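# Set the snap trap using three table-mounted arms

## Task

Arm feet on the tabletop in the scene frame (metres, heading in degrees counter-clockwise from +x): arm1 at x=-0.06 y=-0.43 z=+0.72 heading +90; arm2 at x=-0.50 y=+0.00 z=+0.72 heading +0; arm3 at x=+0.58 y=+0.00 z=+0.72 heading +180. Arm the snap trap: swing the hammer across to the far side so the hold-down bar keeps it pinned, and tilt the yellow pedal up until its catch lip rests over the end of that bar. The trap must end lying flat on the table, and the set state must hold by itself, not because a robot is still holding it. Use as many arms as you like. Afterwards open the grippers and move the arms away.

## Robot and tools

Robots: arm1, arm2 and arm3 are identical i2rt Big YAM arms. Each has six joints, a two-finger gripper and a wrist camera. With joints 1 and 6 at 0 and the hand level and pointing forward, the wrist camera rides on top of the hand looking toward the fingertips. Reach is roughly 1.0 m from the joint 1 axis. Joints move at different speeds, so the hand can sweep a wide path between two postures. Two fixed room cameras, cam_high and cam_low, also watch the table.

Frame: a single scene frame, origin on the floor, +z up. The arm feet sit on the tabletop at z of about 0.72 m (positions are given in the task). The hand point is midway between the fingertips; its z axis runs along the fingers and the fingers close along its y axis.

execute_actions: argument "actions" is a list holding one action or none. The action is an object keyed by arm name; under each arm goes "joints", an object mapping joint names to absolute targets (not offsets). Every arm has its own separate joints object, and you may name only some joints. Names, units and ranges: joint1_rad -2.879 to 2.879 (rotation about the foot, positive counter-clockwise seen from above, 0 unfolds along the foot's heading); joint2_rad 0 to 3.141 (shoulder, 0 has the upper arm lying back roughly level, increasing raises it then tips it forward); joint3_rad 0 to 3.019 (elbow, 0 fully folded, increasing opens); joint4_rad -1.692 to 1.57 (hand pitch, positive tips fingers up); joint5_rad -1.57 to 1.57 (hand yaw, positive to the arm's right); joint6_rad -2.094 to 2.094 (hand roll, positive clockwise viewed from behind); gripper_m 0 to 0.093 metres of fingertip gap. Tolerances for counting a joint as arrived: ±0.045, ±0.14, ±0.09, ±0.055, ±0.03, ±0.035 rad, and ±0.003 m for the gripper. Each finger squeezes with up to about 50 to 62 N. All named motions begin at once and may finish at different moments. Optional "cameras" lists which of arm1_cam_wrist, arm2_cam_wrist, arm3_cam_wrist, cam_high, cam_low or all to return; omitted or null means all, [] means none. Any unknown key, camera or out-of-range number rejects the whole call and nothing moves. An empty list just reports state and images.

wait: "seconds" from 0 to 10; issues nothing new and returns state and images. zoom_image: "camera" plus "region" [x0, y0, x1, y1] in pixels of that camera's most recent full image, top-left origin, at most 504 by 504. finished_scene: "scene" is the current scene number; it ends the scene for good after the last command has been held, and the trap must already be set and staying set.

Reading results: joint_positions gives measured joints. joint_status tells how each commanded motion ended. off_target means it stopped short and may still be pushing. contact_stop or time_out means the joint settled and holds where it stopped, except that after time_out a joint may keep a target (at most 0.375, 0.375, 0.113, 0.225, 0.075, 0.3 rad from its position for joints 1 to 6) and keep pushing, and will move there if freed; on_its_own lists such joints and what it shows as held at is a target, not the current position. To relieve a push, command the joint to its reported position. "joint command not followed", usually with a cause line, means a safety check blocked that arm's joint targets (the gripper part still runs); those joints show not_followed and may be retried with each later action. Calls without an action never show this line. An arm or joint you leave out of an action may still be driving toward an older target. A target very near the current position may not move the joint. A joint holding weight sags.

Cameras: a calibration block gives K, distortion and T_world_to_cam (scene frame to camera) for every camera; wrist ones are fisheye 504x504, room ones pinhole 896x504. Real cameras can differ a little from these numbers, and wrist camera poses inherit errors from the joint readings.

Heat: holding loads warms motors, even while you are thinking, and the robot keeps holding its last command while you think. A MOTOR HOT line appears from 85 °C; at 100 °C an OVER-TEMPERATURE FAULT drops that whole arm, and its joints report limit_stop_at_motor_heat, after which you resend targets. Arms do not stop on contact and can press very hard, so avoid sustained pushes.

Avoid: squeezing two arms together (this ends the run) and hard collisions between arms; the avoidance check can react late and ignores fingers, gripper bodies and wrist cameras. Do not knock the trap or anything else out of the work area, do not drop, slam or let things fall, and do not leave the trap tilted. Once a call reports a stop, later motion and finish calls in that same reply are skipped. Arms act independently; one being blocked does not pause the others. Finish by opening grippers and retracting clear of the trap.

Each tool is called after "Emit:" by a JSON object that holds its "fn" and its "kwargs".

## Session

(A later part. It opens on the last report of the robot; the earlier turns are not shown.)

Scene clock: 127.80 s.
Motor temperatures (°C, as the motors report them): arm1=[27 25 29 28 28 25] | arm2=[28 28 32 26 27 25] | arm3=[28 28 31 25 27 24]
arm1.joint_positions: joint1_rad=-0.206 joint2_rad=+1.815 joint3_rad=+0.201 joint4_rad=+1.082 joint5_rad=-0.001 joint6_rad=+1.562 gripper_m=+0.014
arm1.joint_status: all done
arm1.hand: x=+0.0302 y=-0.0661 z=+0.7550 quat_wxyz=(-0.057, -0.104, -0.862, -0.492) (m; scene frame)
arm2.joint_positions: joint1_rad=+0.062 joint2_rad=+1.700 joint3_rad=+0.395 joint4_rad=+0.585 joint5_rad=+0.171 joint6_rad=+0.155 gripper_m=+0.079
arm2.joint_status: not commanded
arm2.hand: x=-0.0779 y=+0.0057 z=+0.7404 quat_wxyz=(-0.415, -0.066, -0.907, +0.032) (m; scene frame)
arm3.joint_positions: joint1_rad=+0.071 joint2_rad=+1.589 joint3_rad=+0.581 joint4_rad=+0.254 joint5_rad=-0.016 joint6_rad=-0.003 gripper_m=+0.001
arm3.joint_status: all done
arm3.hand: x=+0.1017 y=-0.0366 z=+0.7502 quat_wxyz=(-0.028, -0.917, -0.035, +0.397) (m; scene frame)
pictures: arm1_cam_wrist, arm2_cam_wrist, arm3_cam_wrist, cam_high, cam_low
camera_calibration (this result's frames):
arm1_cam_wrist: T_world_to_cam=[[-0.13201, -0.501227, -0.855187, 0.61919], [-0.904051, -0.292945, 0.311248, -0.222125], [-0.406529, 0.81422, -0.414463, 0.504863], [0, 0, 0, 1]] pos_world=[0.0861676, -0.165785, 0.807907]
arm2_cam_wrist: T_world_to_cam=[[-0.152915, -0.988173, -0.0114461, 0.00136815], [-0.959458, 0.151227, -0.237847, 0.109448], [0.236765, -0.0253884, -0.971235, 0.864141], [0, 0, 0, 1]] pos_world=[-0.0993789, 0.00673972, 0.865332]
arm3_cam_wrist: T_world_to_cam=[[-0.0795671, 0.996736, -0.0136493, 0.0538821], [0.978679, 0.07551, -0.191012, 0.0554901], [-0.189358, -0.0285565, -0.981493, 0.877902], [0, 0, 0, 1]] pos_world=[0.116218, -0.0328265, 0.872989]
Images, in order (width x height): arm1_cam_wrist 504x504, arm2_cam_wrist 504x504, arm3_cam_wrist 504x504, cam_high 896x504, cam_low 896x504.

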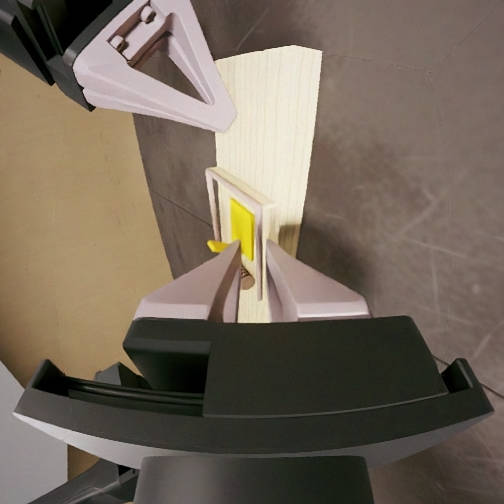

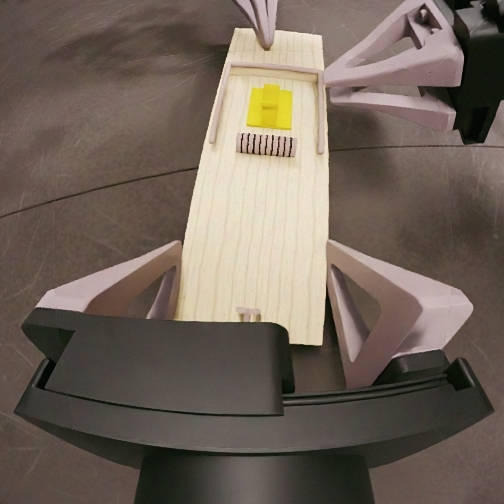

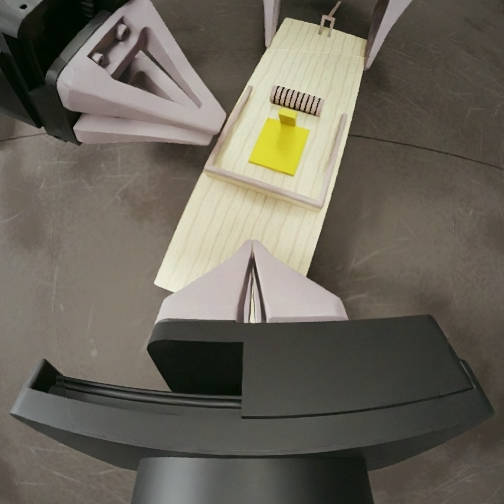

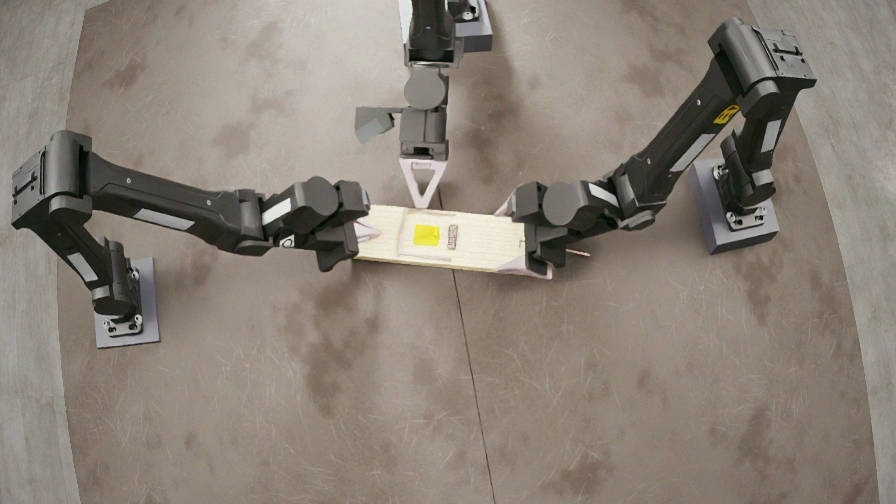

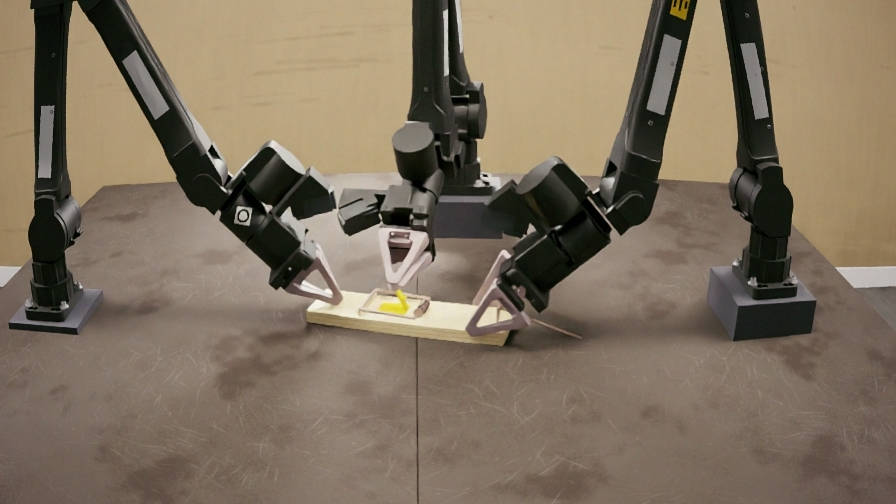

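Emit:
{"fn": "execute_actions", "kwargs": {"actions": [{"arm1":{"joints":{"joint2_rad":1.855,"joint3_rad":0.225}}}], "cameras": ["arm1_cam_wrist","arm2_cam_wrist"]}}

Emit:
{"fn": "zoom_image", "kwargs": {"camera": "arm1_cam_wrist", "region": [180,160,340,320]}}

Scene clock: 138.43 s.
Motor temperatures (°C, as the motors report them): arm1=[27 25 28 28 28 25] | arm2=[28 28 31 26 27 25] | arm3=[28 28 31 25 27 24]
arm1.joint_positions: joint1_rad=-0.206 joint2_rad=+1.847 joint3_rad=+0.212 joint4_rad=+1.082 joint5_rad=-0.001 joint6_rad=+1.562 gripper_m=+0.014
arm1.joint_status: all done
arm1.hand: x=+0.0302 y=-0.0657 z=+0.7458 quat_wxyz=(-0.056, -0.105, -0.867, -0.483) (m; scene frame)
arm2.joint_positions: joint1_rad=+0.062 joint2_rad=+1.700 joint3_rad=+0.395 joint4_rad=+0.585 joint5_rad=+0.171 joint6_rad=+0.155 gripper_m=+0.079
arm2.joint_status: not commanded
arm2.hand: x=-0.0779 y=+0.0057 z=+0.7404 quat_wxyz=(-0.415, -0.066, -0.907, +0.032) (m; scene frame)
arm3.joint_positions: joint1_rad=+0.071 joint2_rad=+1.589 joint3_rad=+0.581 joint4_rad=+0.254 joint5_rad=-0.016 joint6_rad=-0.003 gripper_m=+0.001
arm3.joint_status: not commanded
arm3.hand: x=+0.1017 y=-0.0366 z=+0.7502 quat_wxyz=(-0.028, -0.917, -0.035, +0.397) (m; scene frame)
pictures: arm1_cam_wrist, arm2_cam_wrist
camera_calibration (this result's frames):
arm1_cam_wrist: T_world_to_cam=[[-0.136183, -0.51856, -0.844126, 0.602223], [-0.902388, -0.286704, 0.32171, -0.226616], [-0.40884, 0.805541, -0.428898, 0.511024], [0, 0, 0, 1]] pos_world=[0.0864445, -0.164334, 0.800434]
arm2_cam_wrist: T_world_to_cam=[[-0.152915, -0.988173, -0.0114461, 0.00136815], [-0.959458, 0.151227, -0.237847, 0.109448], [0.236765, -0.0253884, -0.971235, 0.864141], [0, 0, 0, 1]] pos_world=[-0.0993789, 0.00673972, 0.865332]
Images, in order (width x height): arm1_cam_wrist 504x504, arm2_cam_wrist 504x504.

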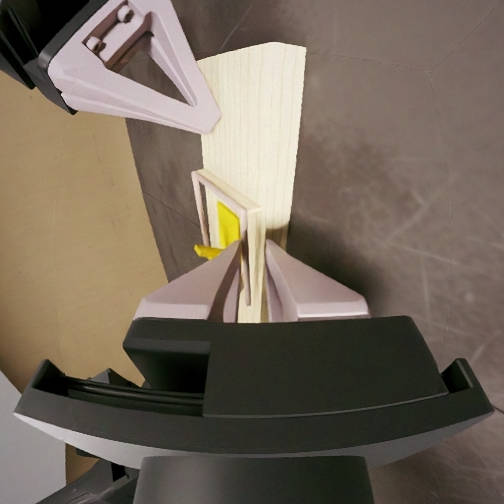

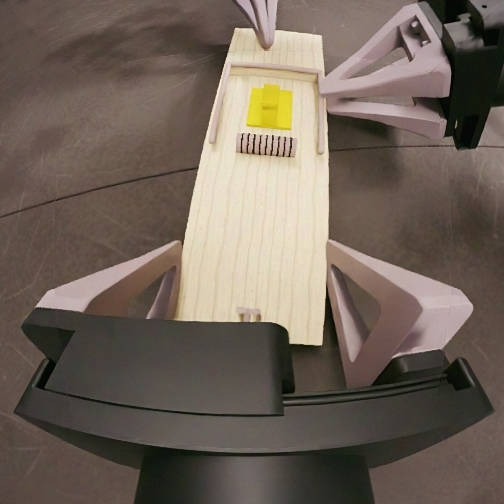

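Region (180, 160, 340, 320) of arm1_cam_wrist's 504x504 image, scaled by 3.150, with more detail than that image has.

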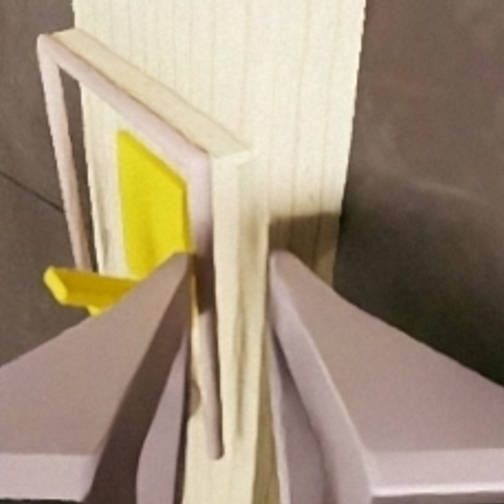

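Emit:
{"fn": "execute_actions", "kwargs": {"actions": [{"arm1":{"joints":{"joint2_rad":1.825}}}], "cameras": []}}

Emit:
{"fn": "execute_actions", "kwargs": {"actions": [{"arm1":{"joints":{"joint2_rad":1.846,"joint3_rad":0.245}}}], "cameras": ["arm1_cam_wrist"]}}

Emit:
{"fn": "zoom_image", "kwargs": {"camera": "arm1_cam_wrist", "region": [180,160,340,320]}}

Scene clock: 149.57 s.
Motor temperatures (°C, as the motors report them): arm1=[27 25 28 28 28 25] | arm2=[28 28 31 26 27 25] | arm3=[28 28 30 25 27 24]
arm1.joint_positions: joint1_rad=-0.206 joint2_rad=+1.837 joint3_rad=+0.212 joint4_rad=+1.082 joint5_rad=-0.001 joint6_rad=+1.562 gripper_m=+0.014
arm1.joint_status: all done
arm1.hand: x=+0.0306 y=-0.0643 z=+0.7491 quat_wxyz=(-0.056, -0.104, -0.865, -0.487) (m; scene frame)
arm2.joint_positions: joint1_rad=+0.062 joint2_rad=+1.700 joint3_rad=+0.395 joint4_rad=+0.585 joint5_rad=+0.171 joint6_rad=+0.155 gripper_m=+0.079
arm2.joint_status: not commanded
arm2.hand: x=-0.0779 y=+0.0057 z=+0.7404 quat_wxyz=(-0.415, -0.066, -0.907, +0.032) (m; scene frame)
arm3.joint_positions: joint1_rad=+0.071 joint2_rad=+1.589 joint3_rad=+0.581 joint4_rad=+0.254 joint5_rad=-0.016 joint6_rad=-0.003 gripper_m=+0.001
arm3.joint_status: not commanded
arm3.hand: x=+0.1017 y=-0.0366 z=+0.7502 quat_wxyz=(-0.028, -0.917, -0.035, +0.397) (m; scene frame)
pictures: none
No camera images: the call's "cameras" was empty. Leave "cameras" out to get every camera's image.

Scene clock: 150.10 s.
Motor temperatures (°C, as the motors report them): arm1=[27 25 28 28 28 25] | arm2=[28 28 31 26 27 25] | arm3=[28 28 30 25 27 24]
arm1.joint_positions: joint1_rad=-0.206 joint2_rad=+1.839 joint3_rad=+0.227 joint4_rad=+1.082 joint5_rad=-0.001 joint6_rad=+1.562 gripper_m=+0.014
arm1.joint_status: all done
arm1.hand: x=+0.0324 y=-0.0574 z=+0.7513 quat_wxyz=(-0.057, -0.104, -0.862, -0.493) (m; scene frame)
arm2.joint_positions: joint1_rad=+0.062 joint2_rad=+1.700 joint3_rad=+0.395 joint4_rad=+0.585 joint5_rad=+0.171 joint6_rad=+0.155 gripper_m=+0.079
arm2.joint_status: not commanded
arm2.hand: x=-0.0779 y=+0.0057 z=+0.7404 quat_wxyz=(-0.415, -0.066, -0.907, +0.032) (m; scene frame)
arm3.joint_positions: joint1_rad=+0.071 joint2_rad=+1.589 joint3_rad=+0.581 joint4_rad=+0.254 joint5_rad=-0.016 joint6_rad=-0.003 gripper_m=+0.001
arm3.joint_status: not commanded
arm3.hand: x=+0.1017 y=-0.0366 z=+0.7502 quat_wxyz=(-0.028, -0.917, -0.035, +0.397) (m; scene frame)
pictures: arm1_cam_wrist
camera_calibration (this result's frames):
arm1_cam_wrist: T_world_to_cam=[[-0.13178, -0.500275, -0.855779, 0.621121], [-0.90414, -0.293279, 0.310674, -0.216088], [-0.406405, 0.814685, -0.413671, 0.49652], [0, 0, 0, 1]] pos_world=[0.0882655, -0.15715, 0.804071]
Images, in order (width x height): arm1_cam_wrist 504x504.

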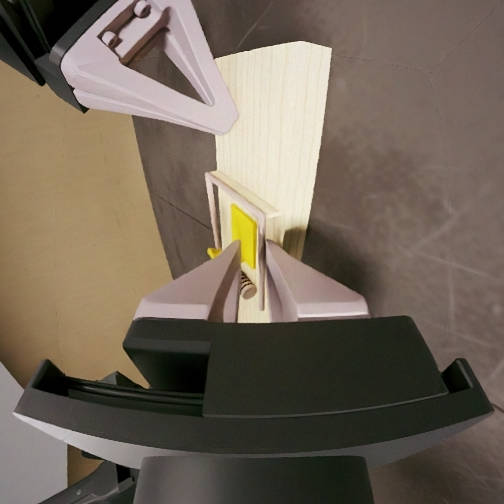

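Region (180, 160, 340, 320) of arm1_cam_wrist's 504x504 image, scaled by 3.150, with more detail than that image has.

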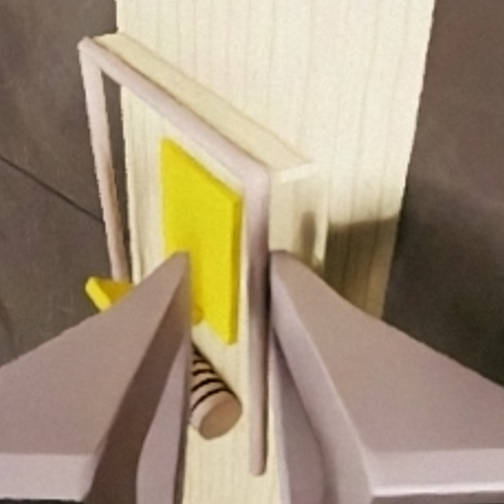

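Emit:
{"fn": "execute_actions", "kwargs": {"actions": [{"arm1":{"joints":{"joint2_rad":1.87,"joint3_rad":0.25}}}], "cameras": []}}

Emit:
{"fn": "execute_actions", "kwargs": {"actions": [{"arm1":{"joints":{"joint2_rad":1.885,"joint3_rad":0.275}}}], "cameras": ["arm1_cam_wrist","arm3_cam_wrist"]}}

Emit:
{"fn": "zoom_image", "kwargs": {"camera": "arm1_cam_wrist", "region": [180,160,340,320]}}

Scene clock: 161.10 s.
Motor temperatures (°C, as the motors report them): arm1=[27 25 28 28 28 25] | arm2=[28 28 31 26 27 25] | arm3=[28 28 30 25 27 24]
arm1.joint_positions: joint1_rad=-0.206 joint2_rad=+1.854 joint3_rad=+0.237 joint4_rad=+1.088 joint5_rad=-0.001 joint6_rad=+1.562 gripper_m=+0.014
arm1.joint_status: all done
arm1.hand: x=+0.0332 y=-0.0541 z=+0.7491 quat_wxyz=(-0.057, -0.104, -0.862, -0.493) (m; scene frame)
arm2.joint_positions: joint1_rad=+0.062 joint2_rad=+1.700 joint3_rad=+0.395 joint4_rad=+0.585 joint5_rad=+0.171 joint6_rad=+0.155 gripper_m=+0.079
arm2.joint_status: not commanded
arm2.hand: x=-0.0779 y=+0.0057 z=+0.7404 quat_wxyz=(-0.415, -0.066, -0.907, +0.032) (m; scene frame)
arm3.joint_positions: joint1_rad=+0.071 joint2_rad=+1.589 joint3_rad=+0.581 joint4_rad=+0.254 joint5_rad=-0.016 joint6_rad=-0.003 gripper_m=+0.001
arm3.joint_status: not commanded
arm3.hand: x=+0.1017 y=-0.0366 z=+0.7502 quat_wxyz=(-0.028, -0.917, -0.035, +0.397) (m; scene frame)
pictures: none
No camera images: the call's "cameras" was empty. Leave "cameras" out to get every camera's image.

Scene clock: 161.60 s.
Motor temperatures (°C, as the motors report them): arm1=[27 25 28 28 28 25] | arm2=[28 28 31 26 27 25] | arm3=[28 28 30 25 27 24]
arm1.joint_positions: joint1_rad=-0.206 joint2_rad=+1.860 joint3_rad=+0.238 joint4_rad=+1.096 joint5_rad=-0.001 joint6_rad=+1.562 gripper_m=+0.014
arm1.joint_status: all done
arm1.hand: x=+0.0333 y=-0.0533 z=+0.7489 quat_wxyz=(-0.057, -0.104, -0.861, -0.495) (m; scene frame)
arm2.joint_positions: joint1_rad=+0.062 joint2_rad=+1.700 joint3_rad=+0.395 joint4_rad=+0.585 joint5_rad=+0.171 joint6_rad=+0.155 gripper_m=+0.079
arm2.joint_status: not commanded
arm2.hand: x=-0.0779 y=+0.0057 z=+0.7404 quat_wxyz=(-0.415, -0.066, -0.907, +0.032) (m; scene frame)
arm3.joint_positions: joint1_rad=+0.071 joint2_rad=+1.589 joint3_rad=+0.581 joint4_rad=+0.254 joint5_rad=-0.016 joint6_rad=-0.003 gripper_m=+0.001
arm3.joint_status: not commanded
arm3.hand: x=+0.1017 y=-0.0366 z=+0.7502 quat_wxyz=(-0.028, -0.917, -0.035, +0.397) (m; scene frame)
pictures: arm1_cam_wrist, arm3_cam_wrist
camera_calibration (this result's frames):
arm1_cam_wrist: T_world_to_cam=[[-0.130861, -0.496461, -0.858138, 0.623197], [-0.904495, -0.29461, 0.308372, -0.211607], [-0.405911, 0.816536, -0.410494, 0.490329], [0, 0, 0, 1]] pos_world=[0.0891845, -0.153319, 0.80132]
arm3_cam_wrist: T_world_to_cam=[[-0.0792898, 0.996762, -0.0133886, 0.0535938], [0.978697, 0.0752872, -0.191006, 0.0554762], [-0.18938, -0.0282482, -0.981497, 0.877918], [0, 0, 0, 1]] pos_world=[0.116215, -0.0327972, 0.872988]
Images, in order (width x height): arm1_cam_wrist 504x504, arm3_cam_wrist 504x504.

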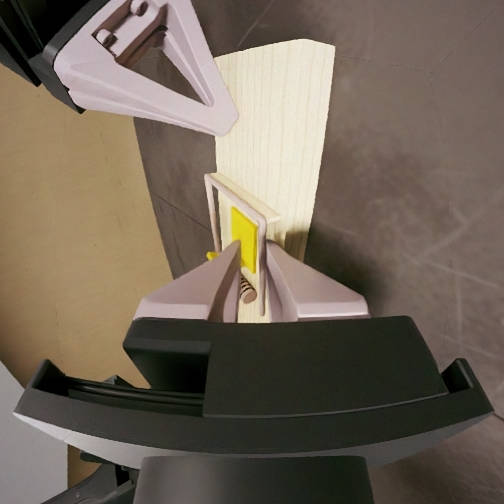

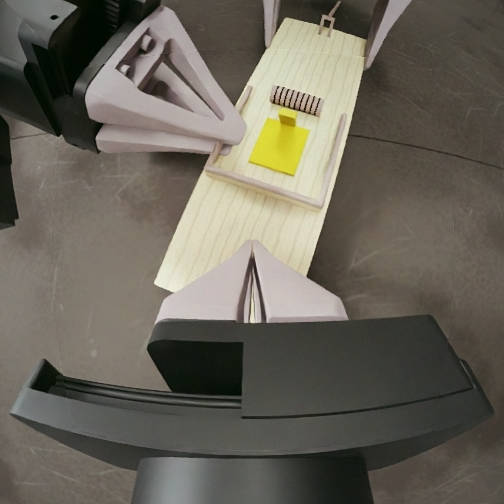

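Region (180, 160, 340, 320) of arm1_cam_wrist's 504x504 image, scaled by 3.150, with more detail than that image has.

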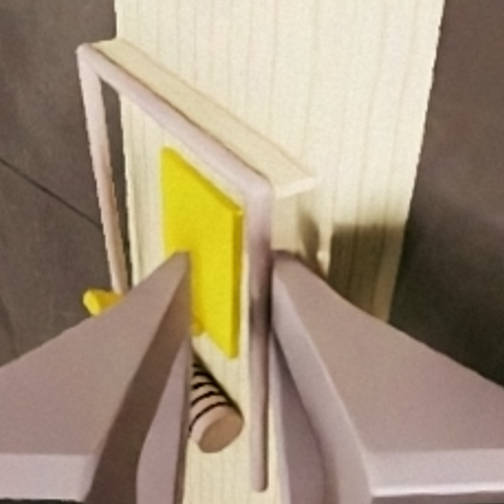

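Lower tip appears under the rod in arm3's view. Close and start lifting.

Emit:
{"fn": "execute_actions", "kwargs": {"actions": [{"arm1":{"joints":{"gripper_m":0}}}], "cameras": []}}

Emit:
{"fn": "execute_actions", "kwargs": {"actions": [{"arm1":{"joints":{"joint1_rad":-0.185,"joint2_rad":1.69,"joint3_rad":0.26,"joint4_rad":0.93,"joint6_rad":1.12}}}], "cameras": ["cam_low","arm3_cam_wrist"]}}

Scene clock: 169.30 s.
Motor temperatures (°C, as the motors report them): arm1=[27 25 28 28 28 25] | arm2=[28 28 31 26 27 25] | arm3=[28 27 30 25 27 24]
arm1.joint_positions: joint1_rad=-0.206 joint2_rad=+1.871 joint3_rad=+0.238 joint4_rad=+1.097 joint5_rad=+0.000 joint6_rad=+1.562 gripper_m=+0.002
arm1.joint_status: all done
arm1.hand: x=+0.0329 y=-0.0551 z=+0.7448 quat_wxyz=(-0.057, -0.104, -0.864, -0.490) (m; scene frame)
arm2.joint_positions: joint1_rad=+0.062 joint2_rad=+1.700 joint3_rad=+0.395 joint4_rad=+0.585 joint5_rad=+0.170 joint6_rad=+0.155 gripper_m=+0.079
arm2.joint_status: not commanded
arm2.hand: x=-0.0779 y=+0.0058 z=+0.7404 quat_wxyz=(-0.415, -0.065, -0.907, +0.031) (m; scene frame)
arm3.joint_positions: joint1_rad=+0.071 joint2_rad=+1.589 joint3_rad=+0.581 joint4_rad=+0.255 joint5_rad=-0.015 joint6_rad=-0.003 gripper_m=+0.001
arm3.joint_status: not commanded
arm3.hand: x=+0.1016 y=-0.0364 z=+0.7503 quat_wxyz=(-0.027, -0.917, -0.035, +0.397) (m; scene frame)
pictures: none
No camera images: the call's "cameras" was empty. Leave "cameras" out to get every camera's image.

Scene clock: 171.73 s.
Motor temperatures (°C, as the motors report them): arm1=[27 25 28 28 28 25] | arm2=[28 28 31 26 27 25] | arm3=[28 27 30 25 27 24]
arm1.joint_positions: joint1_rad=-0.198 joint2_rad=+1.720 joint3_rad=+0.243 joint4_rad=+0.908 joint5_rad=+0.005 joint6_rad=+1.200 gripper_m=+0.002
arm1.joint_status: joint6_rad time_out (moved -0.363 of -0.442); the others done
arm1.on_its_own: joint6_rad reads +1.200 and still pushes toward +1.120 since a time_out
arm1.hand: x=+0.0311 y=-0.0527 z=+0.7618 quat_wxyz=(-0.140, +0.056, -0.876, -0.458) (m; scene frame)
arm2.joint_positions: joint1_rad=+0.062 joint2_rad=+1.700 joint3_rad=+0.394 joint4_rad=+0.587 joint5_rad=+0.173 joint6_rad=+0.139 gripper_m=+0.079
arm2.joint_status: not commanded
arm2.hand: x=-0.0781 y=+0.0054 z=+0.7406 quat_wxyz=(-0.415, -0.059, -0.907, +0.035) (m; scene frame)
arm3.joint_positions: joint1_rad=+0.071 joint2_rad=+1.590 joint3_rad=+0.583 joint4_rad=+0.256 joint5_rad=-0.014 joint6_rad=-0.003 gripper_m=+0.001
arm3.joint_status: not commanded
arm3.hand: x=+0.1007 y=-0.0362 z=+0.7506 quat_wxyz=(-0.027, -0.916, -0.034, +0.398) (m; scene frame)
pictures: arm3_cam_wrist, cam_low
camera_calibration (this result's frames):
arm3_cam_wrist: T_world_to_cam=[[-0.0776184, 0.996913, -0.0118117, 0.0518463], [0.978369, 0.0738853, -0.193222, 0.058121], [-0.191752, -0.0265537, -0.981084, 0.87812], [0, 0, 0, 1]] pos_world=[0.115542, -0.0326632, 0.873352]
Images, in order (width x height): arm3_cam_wrist 504x504, cam_low 896x504.

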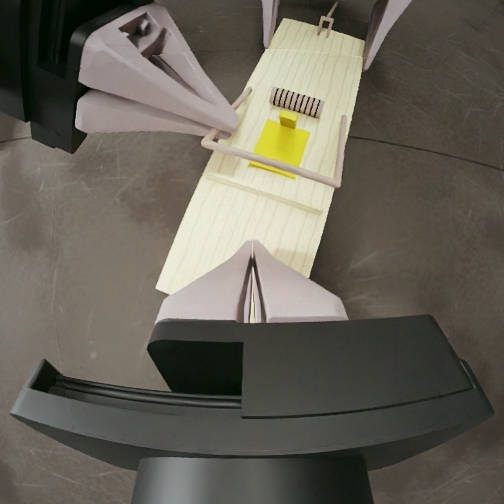

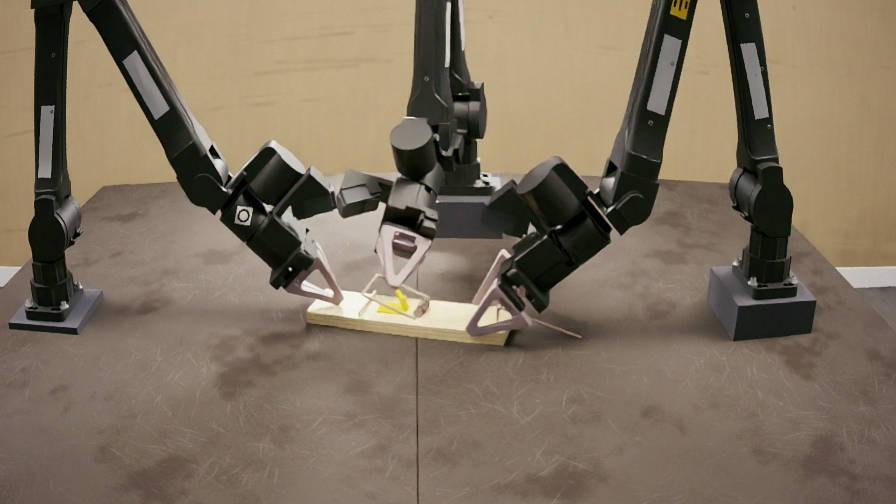

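Emit:
{"fn": "execute_actions", "kwargs": {"actions": [{"arm1":{"joints":{"joint1_rad":-0.147,"joint2_rad":1.575,"joint3_rad":0.265,"joint4_rad":0.84,"joint6_rad":0.8}}}], "cameras": []}}

Emit:
{"fn": "execute_actions", "kwargs": {"actions": [{"arm1":{"joints":{"joint1_rad":-0.07,"joint2_rad":1.52,"joint3_rad":0.275,"joint4_rad":0.775,"joint6_rad":0.18}}}], "cameras": ["cam_low"]}}

Emit:
{"fn": "execute_actions", "kwargs": {"actions": [{"arm1":{"joints":{"joint1_rad":-0.002,"joint2_rad":1.575,"joint3_rad":0.27,"joint4_rad":0.79,"joint6_rad":-0.42}},"arm3":{"joints":{"joint2_rad":1.66,"joint3_rad":0.565}}}], "cameras": ["cam_low","cam_high"]}}

Scene clock: 185.67 s.
Motor temperatures (°C, as the motors report them): arm1=[27 26 28 28 28 26] | arm2=[28 28 31 26 27 25] | arm3=[28 27 30 25 27 24]
arm1.joint_positions: joint1_rad=-0.168 joint2_rad=+1.615 joint3_rad=+0.243 joint4_rad=+0.810 joint5_rad=+0.011 joint6_rad=+0.861 gripper_m=+0.002
arm1.joint_status: joint6_rad time_out (moved -0.339 of -0.400); the others done
arm1.on_its_own: joint6_rad reads +0.861 and still pushes toward +0.800 since a time_out
arm1.hand: x=+0.0215 y=-0.0487 z=+0.7801 quat_wxyz=(-0.213, +0.214, -0.850, -0.433) (m; scene frame)
arm2.joint_positions: joint1_rad=+0.062 joint2_rad=+1.700 joint3_rad=+0.393 joint4_rad=+0.590 joint5_rad=+0.174 joint6_rad=+0.130 gripper_m=+0.079
arm2.joint_status: not commanded
arm2.hand: x=-0.0781 y=+0.0052 z=+0.7408 quat_wxyz=(-0.416, -0.055, -0.907, +0.038) (m; scene frame)
arm3.joint_positions: joint1_rad=+0.071 joint2_rad=+1.591 joint3_rad=+0.584 joint4_rad=+0.256 joint5_rad=-0.014 joint6_rad=-0.003 gripper_m=+0.001
arm3.joint_status: not commanded
arm3.hand: x=+0.1002 y=-0.0363 z=+0.7508 quat_wxyz=(-0.027, -0.916, -0.034, +0.399) (m; scene frame)
pictures: none
No camera images: the call's "cameras" was empty. Leave "cameras" out to get every camera's image.

not run: a stop came earlier in this reply.

not run: a stop came earlier in this reply.

Emit:
{"fn": "execute_actions", "kwargs": {"actions": [{"arm1":{"joints":{"joint1_rad":-0.065,"joint2_rad":1.51,"joint3_rad":0.275,"joint4_rad":0.775,"joint6_rad":0.18}}}], "cameras": ["cam_low"]}}

Emit:
{"fn": "execute_actions", "kwargs": {"actions": [{"arm1":{"joints":{"joint1_rad":-0.002,"joint2_rad":1.575,"joint3_rad":0.27,"joint4_rad":0.79,"joint6_rad":-0.42}},"arm3":{"joints":{"joint2_rad":1.66,"joint3_rad":0.565}}}], "cameras": ["cam_low","cam_high"]}}

Scene clock: 194.53 s.
Motor temperatures (°C, as the motors report them): arm1=[27 26 28 28 28 26] | arm2=[28 28 31 26 27 25] | arm3=[28 27 30 25 27 24]
arm1.joint_positions: joint1_rad=-0.093 joint2_rad=+1.540 joint3_rad=+0.243 joint4_rad=+0.746 joint5_rad=+0.014 joint6_rad=+0.235 gripper_m=+0.002
arm1.joint_status: joint6_rad time_out (moved -0.626 of -0.681); the others done
arm1.on_its_own: joint6_rad reads +0.235 and still pushes toward +0.180 since a time_out
arm1.hand: x=-0.0062 y=-0.0428 z=+0.7947 quat_wxyz=(-0.327, +0.490, -0.723, -0.361) (m; scene frame)
arm2.joint_positions: joint1_rad=+0.062 joint2_rad=+1.697 joint3_rad=+0.386 joint4_rad=+0.592 joint5_rad=+0.173 joint6_rad=+0.135 gripper_m=+0.079
arm2.joint_status: not commanded
arm2.hand: x=-0.0810 y=+0.0051 z=+0.7405 quat_wxyz=(-0.415, -0.057, -0.907, +0.036) (m; scene frame)
arm3.joint_positions: joint1_rad=+0.071 joint2_rad=+1.594 joint3_rad=+0.587 joint4_rad=+0.257 joint5_rad=-0.014 joint6_rad=-0.003 gripper_m=+0.001
arm3.joint_status: not commanded
arm3.hand: x=+0.0987 y=-0.0364 z=+0.7510 quat_wxyz=(-0.027, -0.916, -0.034, +0.399) (m; scene frame)
pictures: cam_low
Images, in order (width x height): cam_low 896x504.

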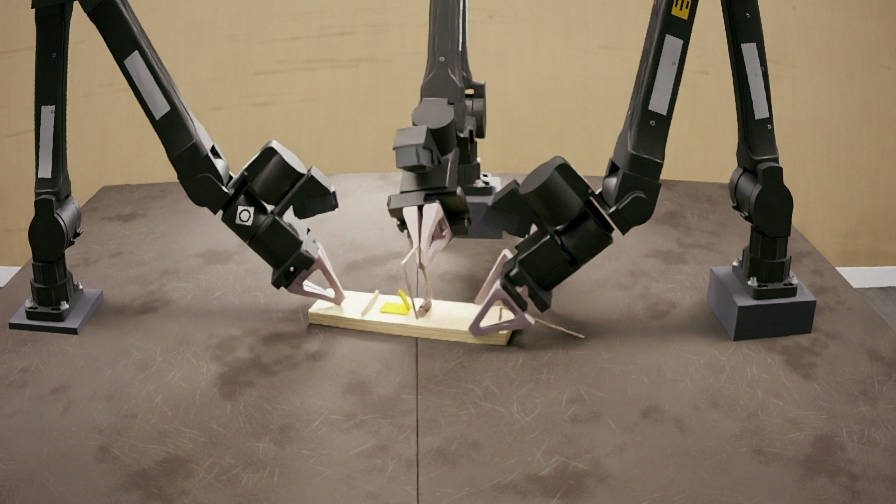

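not run: a stop came earlier in this reply.

Emit:
{"fn": "execute_actions", "kwargs": {"actions": [{"arm1":{"joints":{"joint1_rad":0.005,"joint2_rad":1.575,"joint3_rad":0.27,"joint4_rad":0.79,"joint6_rad":-0.36}},"arm3":{"joints":{"joint2_rad":1.66,"joint3_rad":0.565}}}], "cameras": ["cam_low"]}}

Emit:
{"fn": "execute_actions", "kwargs": {"actions": [{"arm2":{"joints":{"gripper_m":0.093}}}], "cameras": []}}

Emit:
{"fn": "execute_actions", "kwargs": {"actions": [{"arm2":{"joints":{"joint2_rad":1.15,"joint3_rad":0.2,"joint4_rad":0.25}}}], "cameras": ["cam_low","cam_high"]}}

Scene clock: 205.37 s.
Motor temperatures (°C, as the motors report them): arm1=[27 26 28 28 28 26] | arm2=[28 28 31 26 27 25] | arm3=[28 27 30 25 27 24]
arm1.joint_positions: joint1_rad=-0.032 joint2_rad=+1.563 joint3_rad=+0.245 joint4_rad=+0.771 joint5_rad=+0.019 joint6_rad=-0.296 gripper_m=+0.002
arm1.joint_status: joint6_rad time_out (moved -0.531 of -0.595); the others done
arm1.on_its_own: joint6_rad reads -0.296 and still pushes toward -0.360 since a time_out
arm1.hand: x=-0.0293 y=-0.0391 z=+0.7921 quat_wxyz=(-0.405, +0.678, -0.548, -0.275) (m; scene frame)
arm2.joint_positions: joint1_rad=+0.064 joint2_rad=+1.697 joint3_rad=+0.384 joint4_rad=+0.592 joint5_rad=+0.166 joint6_rad=+0.152 gripper_m=+0.079
arm2.joint_status: not commanded
arm2.hand: x=-0.0818 y=+0.0068 z=+0.7399 quat_wxyz=(-0.414, -0.063, -0.907, +0.030) (m; scene frame)
arm3.joint_positions: joint1_rad=+0.071 joint2_rad=+1.602 joint3_rad=+0.587 joint4_rad=+0.269 joint5_rad=-0.012 joint6_rad=-0.003 gripper_m=+0.001
arm3.joint_status: all done
arm3.hand: x=+0.0976 y=-0.0361 z=+0.7494 quat_wxyz=(-0.026, -0.915, -0.034, +0.401) (m; scene frame)
pictures: cam_low
Images, in order (width x height): cam_low 896x504.

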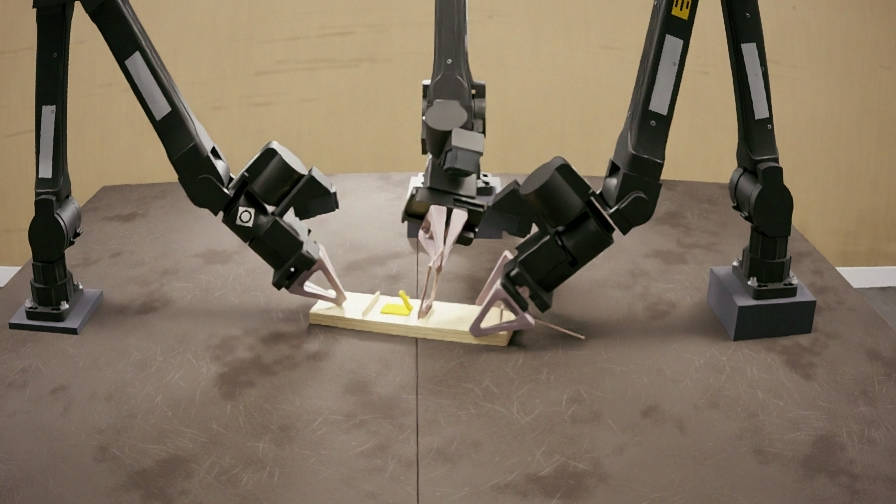

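not run: a stop came earlier in this reply.

not run: a stop came earlier in this reply.

Emit:
{"fn": "execute_actions", "kwargs": {"actions": [{"arm2":{"joints":{"gripper_m":0.093}}}], "cameras": []}}

Emit:
{"fn": "execute_actions", "kwargs": {"actions": [{"arm2":{"joints":{"joint2_rad":1.15,"joint3_rad":0.2,"joint4_rad":0.25}}}], "cameras": []}}

Emit:
{"fn": "execute_actions", "kwargs": {"actions": [{"arm2":{"joints":{"gripper_m":0.02,"joint5_rad":0,"joint6_rad":0.24,"joint1_rad":0.04,"joint4_rad":0.0}},"arm1":{"joints":{"joint1_rad":0.05,"joint2_rad":1.70,"joint3_rad":0.275,"joint4_rad":0.89,"joint6_rad":-0.9}}}], "cameras": ["cam_low","cam_high"]}}

Scene clock: 220.13 s.
Motor temperatures (°C, as the motors report them): arm1=[27 26 29 28 29 26] | arm2=[28 28 31 26 27 25] | arm3=[28 27 30 25 27 24]
arm1.joint_positions: joint1_rad=-0.031 joint2_rad=+1.563 joint3_rad=+0.245 joint4_rad=+0.771 joint5_rad=+0.018 joint6_rad=-0.297 gripper_m=+0.002
arm1.joint_status: not commanded
arm1.on_its_own: joint6_rad reads -0.297 and still pushes toward -0.360 since a time_out
arm1.hand: x=-0.0300 y=-0.0390 z=+0.7921 quat_wxyz=(-0.404, +0.679, -0.548, -0.275) (m; scene frame)
arm2.joint_positions: joint1_rad=+0.063 joint2_rad=+1.697 joint3_rad=+0.385 joint4_rad=+0.592 joint5_rad=+0.168 joint6_rad=+0.152 gripper_m=+0.093
arm2.joint_status: all done
arm2.hand: x=-0.0816 y=+0.0062 z=+0.7401 quat_wxyz=(-0.415, -0.063, -0.907, +0.031) (m; scene frame)
arm3.joint_positions: joint1_rad=+0.071 joint2_rad=+1.603 joint3_rad=+0.587 joint4_rad=+0.272 joint5_rad=-0.012 joint6_rad=-0.003 gripper_m=+0.001
arm3.joint_status: not commanded
arm3.hand: x=+0.0972 y=-0.0362 z=+0.7494 quat_wxyz=(-0.026, -0.915, -0.034, +0.402) (m; scene frame)
pictures: none
No camera images: the call's "cameras" was empty. Leave "cameras" out to get every camera's image.

Scene clock: 221.40 s.
Motor temperatures (°C, as the motors report them): arm1=[27 26 29 28 29 26] | arm2=[28 28 31 26 27 25] | arm3=[28 27 30 25 27 24]
arm1.joint_positions: joint1_rad=-0.012 joint2_rad=+1.563 joint3_rad=+0.245 joint4_rad=+0.772 joint5_rad=+0.003 joint6_rad=-0.297 gripper_m=+0.002
arm1.joint_status: not commanded
arm1.on_its_own: joint6_rad reads -0.297 and still pushes toward -0.360 since a time_out
arm1.hand: x=-0.0398 y=-0.0383 z=+0.7924 quat_wxyz=(-0.399, +0.686, -0.538, -0.285) (m; scene frame)
arm2.joint_positions: joint1_rad=+0.063 joint2_rad=+1.152 joint3_rad=+0.189 joint4_rad=+0.261 joint5_rad=+0.168 joint6_rad=+0.155 gripper_m=+0.093
arm2.joint_status: all done
arm2.hand: x=-0.1644 y=-0.0006 z=+0.8063 quat_wxyz=(-0.423, -0.065, -0.903, +0.029) (m; scene frame)
arm3.joint_positions: joint1_rad=+0.071 joint2_rad=+1.603 joint3_rad=+0.587 joint4_rad=+0.272 joint5_rad=-0.012 joint6_rad=-0.003 gripper_m=+0.001
arm3.joint_status: not commanded
arm3.hand: x=+0.0973 y=-0.0362 z=+0.7492 quat_wxyz=(-0.026, -0.915, -0.034, +0.402) (m; scene frame)
pictures: none
No camera images: the call's "cameras" was empty. Leave "cameras" out to get every camera's image.

Scene clock: 224.03 s.
Motor temperatures (°C, as the motors report them): arm1=[27 25 28 28 28 26] | arm2=[28 28 31 26 27 25] | arm3=[28 27 30 25 27 24]
arm1.joint_positions: joint1_rad=+0.042 joint2_rad=+1.675 joint3_rad=+0.253 joint4_rad=+0.909 joint5_rad=-0.005 joint6_rad=-0.797 gripper_m=+0.003
arm1.joint_status: joint6_rad time_out (moved -0.501 of -0.603); the others done
arm1.on_its_own: joint6_rad reads -0.797 and still pushes toward -0.900 since a time_out
arm1.hand: x=-0.0627 y=-0.0305 z=+0.7824 quat_wxyz=(-0.464, +0.800, -0.325, -0.198) (m; scene frame)
arm2.joint_positions: joint1_rad=+0.048 joint2_rad=+1.152 joint3_rad=+0.189 joint4_rad=+0.010 joint5_rad=+0.004 joint6_rad=+0.225 gripper_m=+0.020
arm2.joint_status: all done
arm2.hand: x=-0.2100 y=+0.0191 z=+0.7634 quat_wxyz=(-0.299, -0.073, -0.951, -0.039) (m; scene frame)
arm3.joint_positions: joint1_rad=+0.071 joint2_rad=+1.604 joint3_rad=+0.587 joint4_rad=+0.274 joint5_rad=-0.013 joint6_rad=-0.003 gripper_m=+0.001
arm3.joint_status: not commanded
arm3.hand: x=+0.0970 y=-0.0364 z=+0.7495 quat_wxyz=(-0.027, -0.914, -0.034, +0.403) (m; scene frame)
pictures: cam_high, cam_low
Images, in order (width x height): cam_high 896x504, cam_low 896x504.

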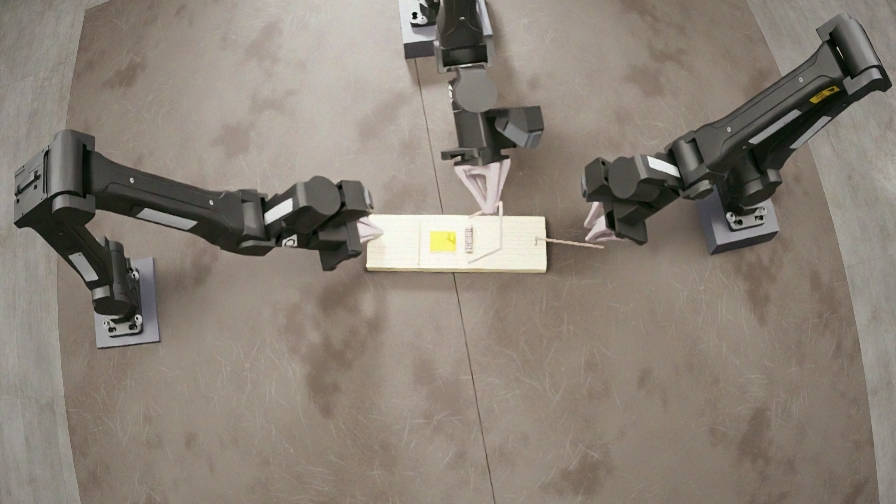

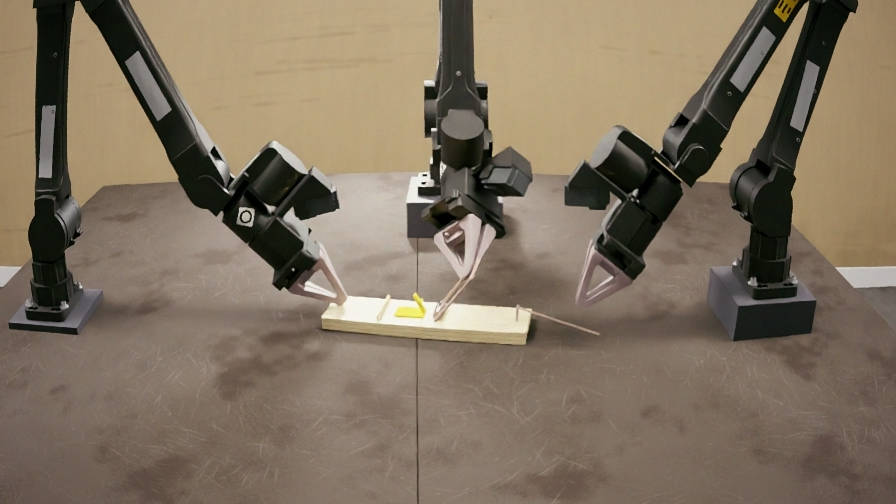

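Emit:
{"fn": "execute_actions", "kwargs": {"actions": [{"arm1":{"joints":{"joint1_rad":0.065,"joint2_rad":1.81,"joint3_rad":0.275,"joint4_rad":0.94,"joint6_rad":-1.16}}}], "cameras": ["cam_low"]}}

Emit:
{"fn": "execute_actions", "kwargs": {"actions": [{"arm1":{"joints":{"joint1_rad":0.082,"joint2_rad":1.92,"joint3_rad":0.28,"joint4_rad":0.98,"joint6_rad":-1.45}}}]}}

Scene clock: 234.53 s.
Motor temperatures (°C, as the motors report them): arm1=[27 25 28 28 28 26] | arm2=[28 28 31 26 27 25] | arm3=[28 27 29 25 27 24]
arm1.joint_positions: joint1_rad=+0.067 joint2_rad=+1.760 joint3_rad=+0.263 joint4_rad=+0.981 joint5_rad=-0.010 joint6_rad=-1.071 gripper_m=+0.003
arm1.joint_status: joint6_rad time_out (moved -0.273 of -0.363); the others done
arm1.on_its_own: joint6_rad reads -1.071 and still pushes toward -1.160 since a time_out
arm1.hand: x=-0.0737 y=-0.0282 z=+0.7685 quat_wxyz=(-0.484, +0.840, -0.201, -0.141) (m; scene frame)
arm2.joint_positions: joint1_rad=+0.048 joint2_rad=+1.152 joint3_rad=+0.189 joint4_rad=+0.010 joint5_rad=+0.004 joint6_rad=+0.225 gripper_m=+0.020
arm2.joint_status: not commanded
arm2.hand: x=-0.2100 y=+0.0191 z=+0.7634 quat_wxyz=(-0.299, -0.073, -0.951, -0.039) (m; scene frame)
arm3.joint_positions: joint1_rad=+0.071 joint2_rad=+1.604 joint3_rad=+0.587 joint4_rad=+0.274 joint5_rad=-0.013 joint6_rad=-0.003 gripper_m=+0.001
arm3.joint_status: not commanded
arm3.hand: x=+0.0970 y=-0.0364 z=+0.7493 quat_wxyz=(-0.027, -0.914, -0.034, +0.402) (m; scene frame)
pictures: cam_low
Images, in order (width x height): cam_low 896x504.

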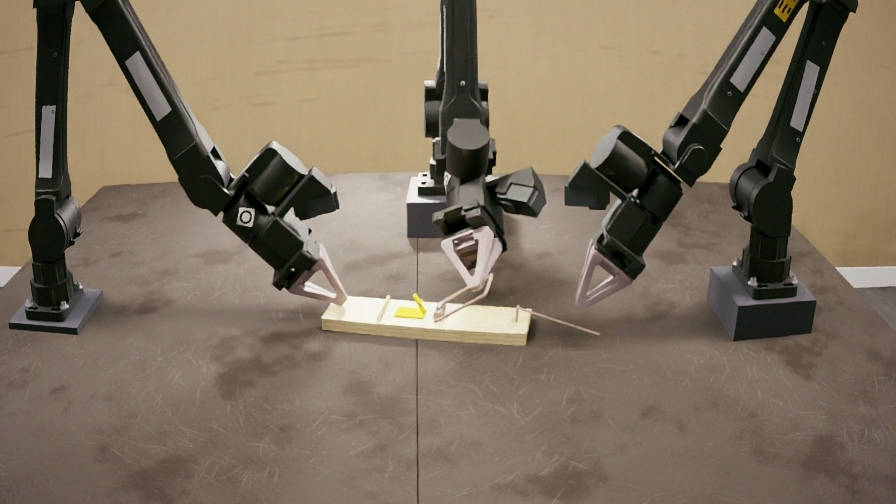

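not run: a stop came earlier in this reply.

Emit:
{"fn": "execute_actions", "kwargs": {"actions": [{"arm1":{"joints":{"joint1_rad":0.085,"joint2_rad":1.94,"joint3_rad":0.28,"joint4_rad":0.97,"joint6_rad":-1.47}}}]}}

Scene clock: 240.87 s.
Motor temperatures (°C, as the motors report them): arm1=[27 25 28 27 28 26] | arm2=[28 28 32 26 27 25] | arm3=[28 27 29 25 27 24]
arm1.joint_positions: joint1_rad=+0.086 joint2_rad=+1.867 joint3_rad=+0.284 joint4_rad=+1.042 joint5_rad=-0.006 joint6_rad=-1.419 gripper_m=+0.003
arm1.joint_status: joint4_rad time_out (moved +0.061 of -0.011); joint6_rad time_out (moved -0.349 of -0.399); the others done
arm1.on_its_own: joint4_rad reads +1.042 and still pushes toward +0.970 since a time_out; joint6_rad reads -1.419 and still pushes toward -1.470 since a time_out
arm1.hand: x=-0.0809 y=-0.0269 z=+0.7453 quat_wxyz=(-0.490, +0.869, -0.046, -0.057) (m; scene frame)
arm2.joint_positions: joint1_rad=+0.048 joint2_rad=+1.152 joint3_rad=+0.189 joint4_rad=+0.010 joint5_rad=+0.004 joint6_rad=+0.225 gripper_m=+0.020
arm2.joint_status: not commanded
arm2.hand: x=-0.2100 y=+0.0191 z=+0.7634 quat_wxyz=(-0.299, -0.073, -0.951, -0.039) (m; scene frame)
arm3.joint_positions: joint1_rad=+0.071 joint2_rad=+1.604 joint3_rad=+0.587 joint4_rad=+0.274 joint5_rad=-0.013 joint6_rad=-0.003 gripper_m=+0.001
arm3.joint_status: not commanded
arm3.hand: x=+0.0970 y=-0.0364 z=+0.7493 quat_wxyz=(-0.027, -0.914, -0.034, +0.402) (m; scene frame)
pictures: arm1_cam_wrist, arm2_cam_wrist, arm3_cam_wrist, cam_high, cam_low
camera_calibration (this result's frames):
arm1_cam_wrist: T_world_to_cam=[[0.14215, 0.507026, 0.850128, -0.605778], [0.832099, -0.526363, 0.174794, -0.0721843], [0.536101, 0.682544, -0.496719, 0.557764], [0, 0, 0, 1]] pos_world=[-0.152842, -0.111548, 0.804658]
arm2_cam_wrist: T_world_to_cam=[[-0.127261, -0.983341, -0.129792, 0.0903282], [-0.991869, 0.126082, 0.0172915, -0.214912], [-0.000638948, 0.130937, -0.99139, 0.880621], [0, 0, 0, 1]] pos_world=[-0.201107, 0.000613938, 0.888479]
arm3_cam_wrist: T_world_to_cam=[[-0.0770292, 0.996965, -0.011245, 0.051218], [0.97661, 0.073176, -0.202186, 0.0684085], [-0.200749, -0.0265561, -0.979283, 0.875675], [0, 0, 0, 1]] pos_world=[0.112928, -0.0328139, 0.87194]
Images, in order (width x height): arm1_cam_wrist 504x504, arm2_cam_wrist 504x504, arm3_cam_wrist 504x504, cam_high 896x504, cam_low 896x504.

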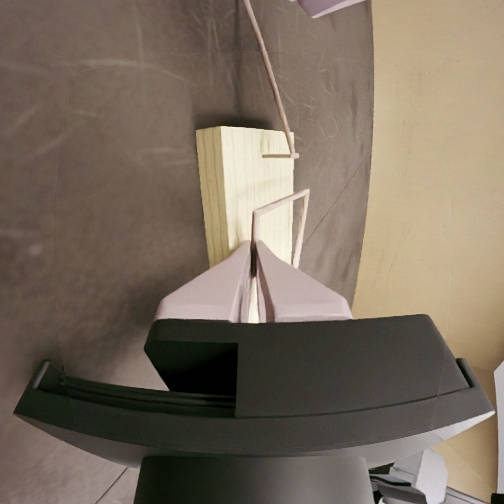

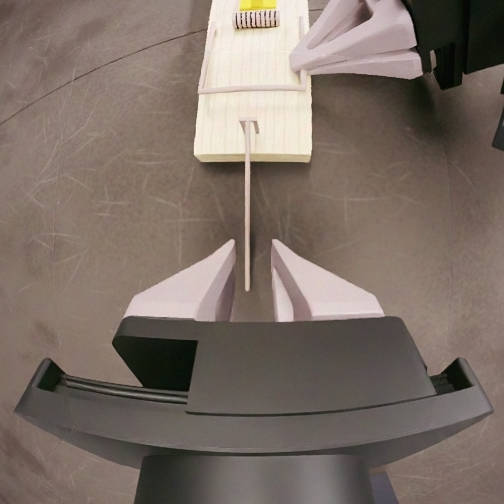

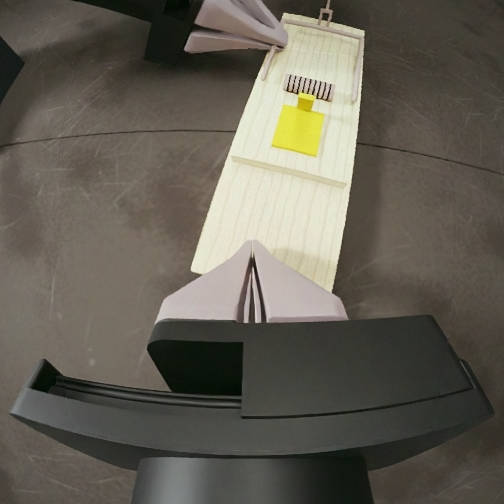

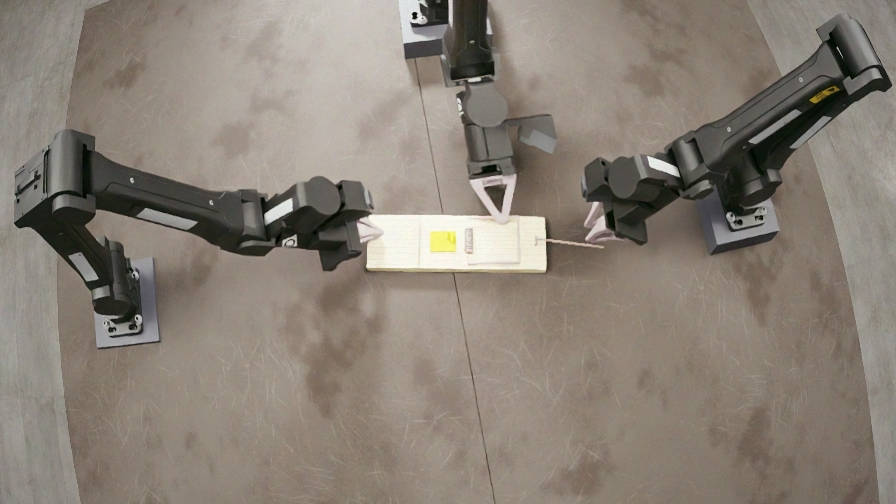

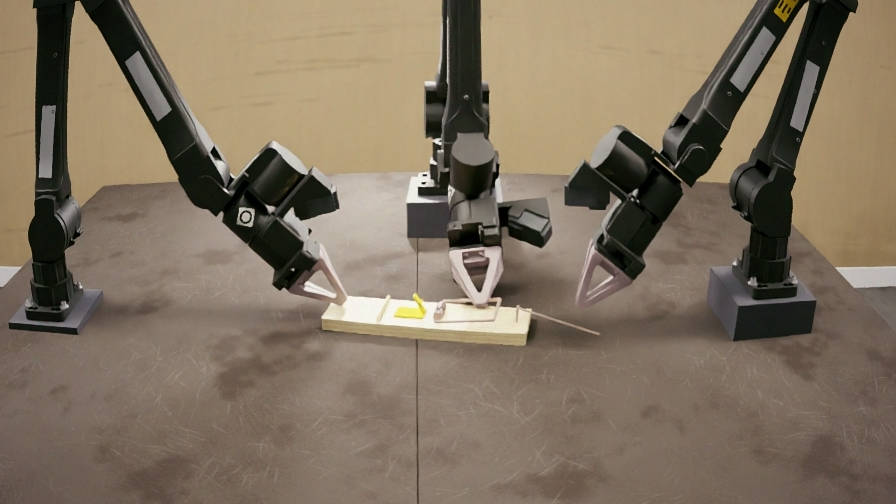

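Emit:
{"fn": "execute_actions", "kwargs": {"actions": [{"arm2":{"joints":{"joint1_rad":0.045,"joint2_rad":1.34,"joint3_rad":0.3,"joint4_rad":0.06,"joint6_rad":0.26}}}], "cameras": ["arm2_cam_wrist","cam_low"]}}

Scene clock: 255.90 s.
Motor temperatures (°C, as the motors report them): arm1=[27 25 28 27 28 26] | arm2=[28 28 32 26 27 25] | arm3=[28 27 29 25 27 24]
arm1.joint_positions: joint1_rad=+0.086 joint2_rad=+1.867 joint3_rad=+0.284 joint4_rad=+1.042 joint5_rad=-0.006 joint6_rad=-1.419 gripper_m=+0.003
arm1.joint_status: not commanded
arm1.on_its_own: joint4_rad reads +1.042 and still pushes toward +0.970 since a time_out; joint6_rad reads -1.419 and still pushes toward -1.470 since a time_out
arm1.hand: x=-0.0809 y=-0.0269 z=+0.7453 quat_wxyz=(-0.490, +0.869, -0.046, -0.057) (m; scene frame)
arm2.joint_positions: joint1_rad=+0.048 joint2_rad=+1.331 joint3_rad=+0.287 joint4_rad=+0.051 joint5_rad=+0.004 joint6_rad=+0.246 gripper_m=+0.020
arm2.joint_status: all done
arm2.hand: x=-0.1766 y=+0.0214 z=+0.7512 quat_wxyz=(-0.279, -0.084, -0.956, -0.039) (m; scene frame)
arm3.joint_positions: joint1_rad=+0.071 joint2_rad=+1.604 joint3_rad=+0.587 joint4_rad=+0.274 joint5_rad=-0.013 joint6_rad=-0.003 gripper_m=+0.001
arm3.joint_status: not commanded
arm3.hand: x=+0.0970 y=-0.0364 z=+0.7493 quat_wxyz=(-0.027, -0.914, -0.034, +0.402) (m; scene frame)
pictures: arm2_cam_wrist, cam_low
camera_calibration (this result's frames):
arm2_cam_wrist: T_world_to_cam=[[-0.149738, -0.979805, -0.132514, 0.0932162], [-0.987948, 0.142955, 0.0593568, -0.213191], [-0.0392145, 0.139805, -0.989402, 0.859783], [0, 0, 0, 1]] pos_world=[-0.162948, 0.00160841, 0.875678]
Images, in order (width x height): arm2_cam_wrist 504x504, cam_low 896x504.

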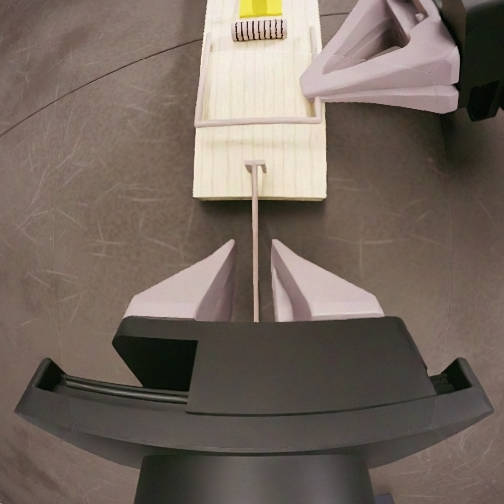

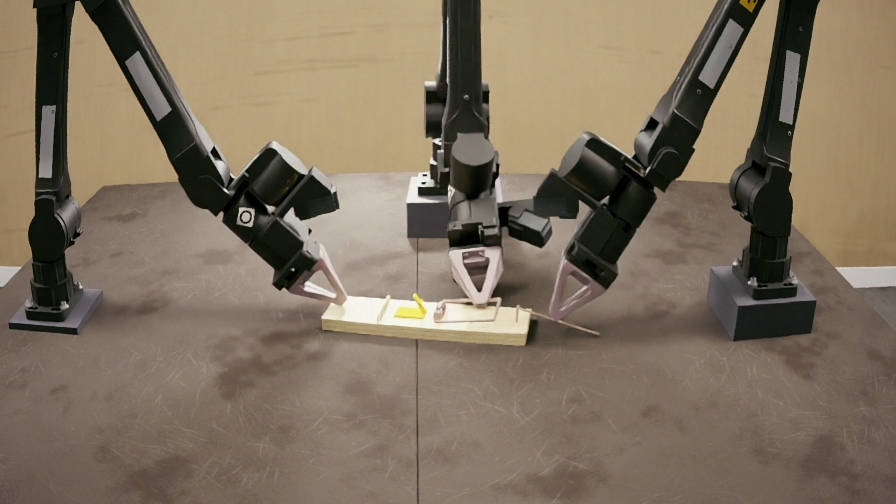

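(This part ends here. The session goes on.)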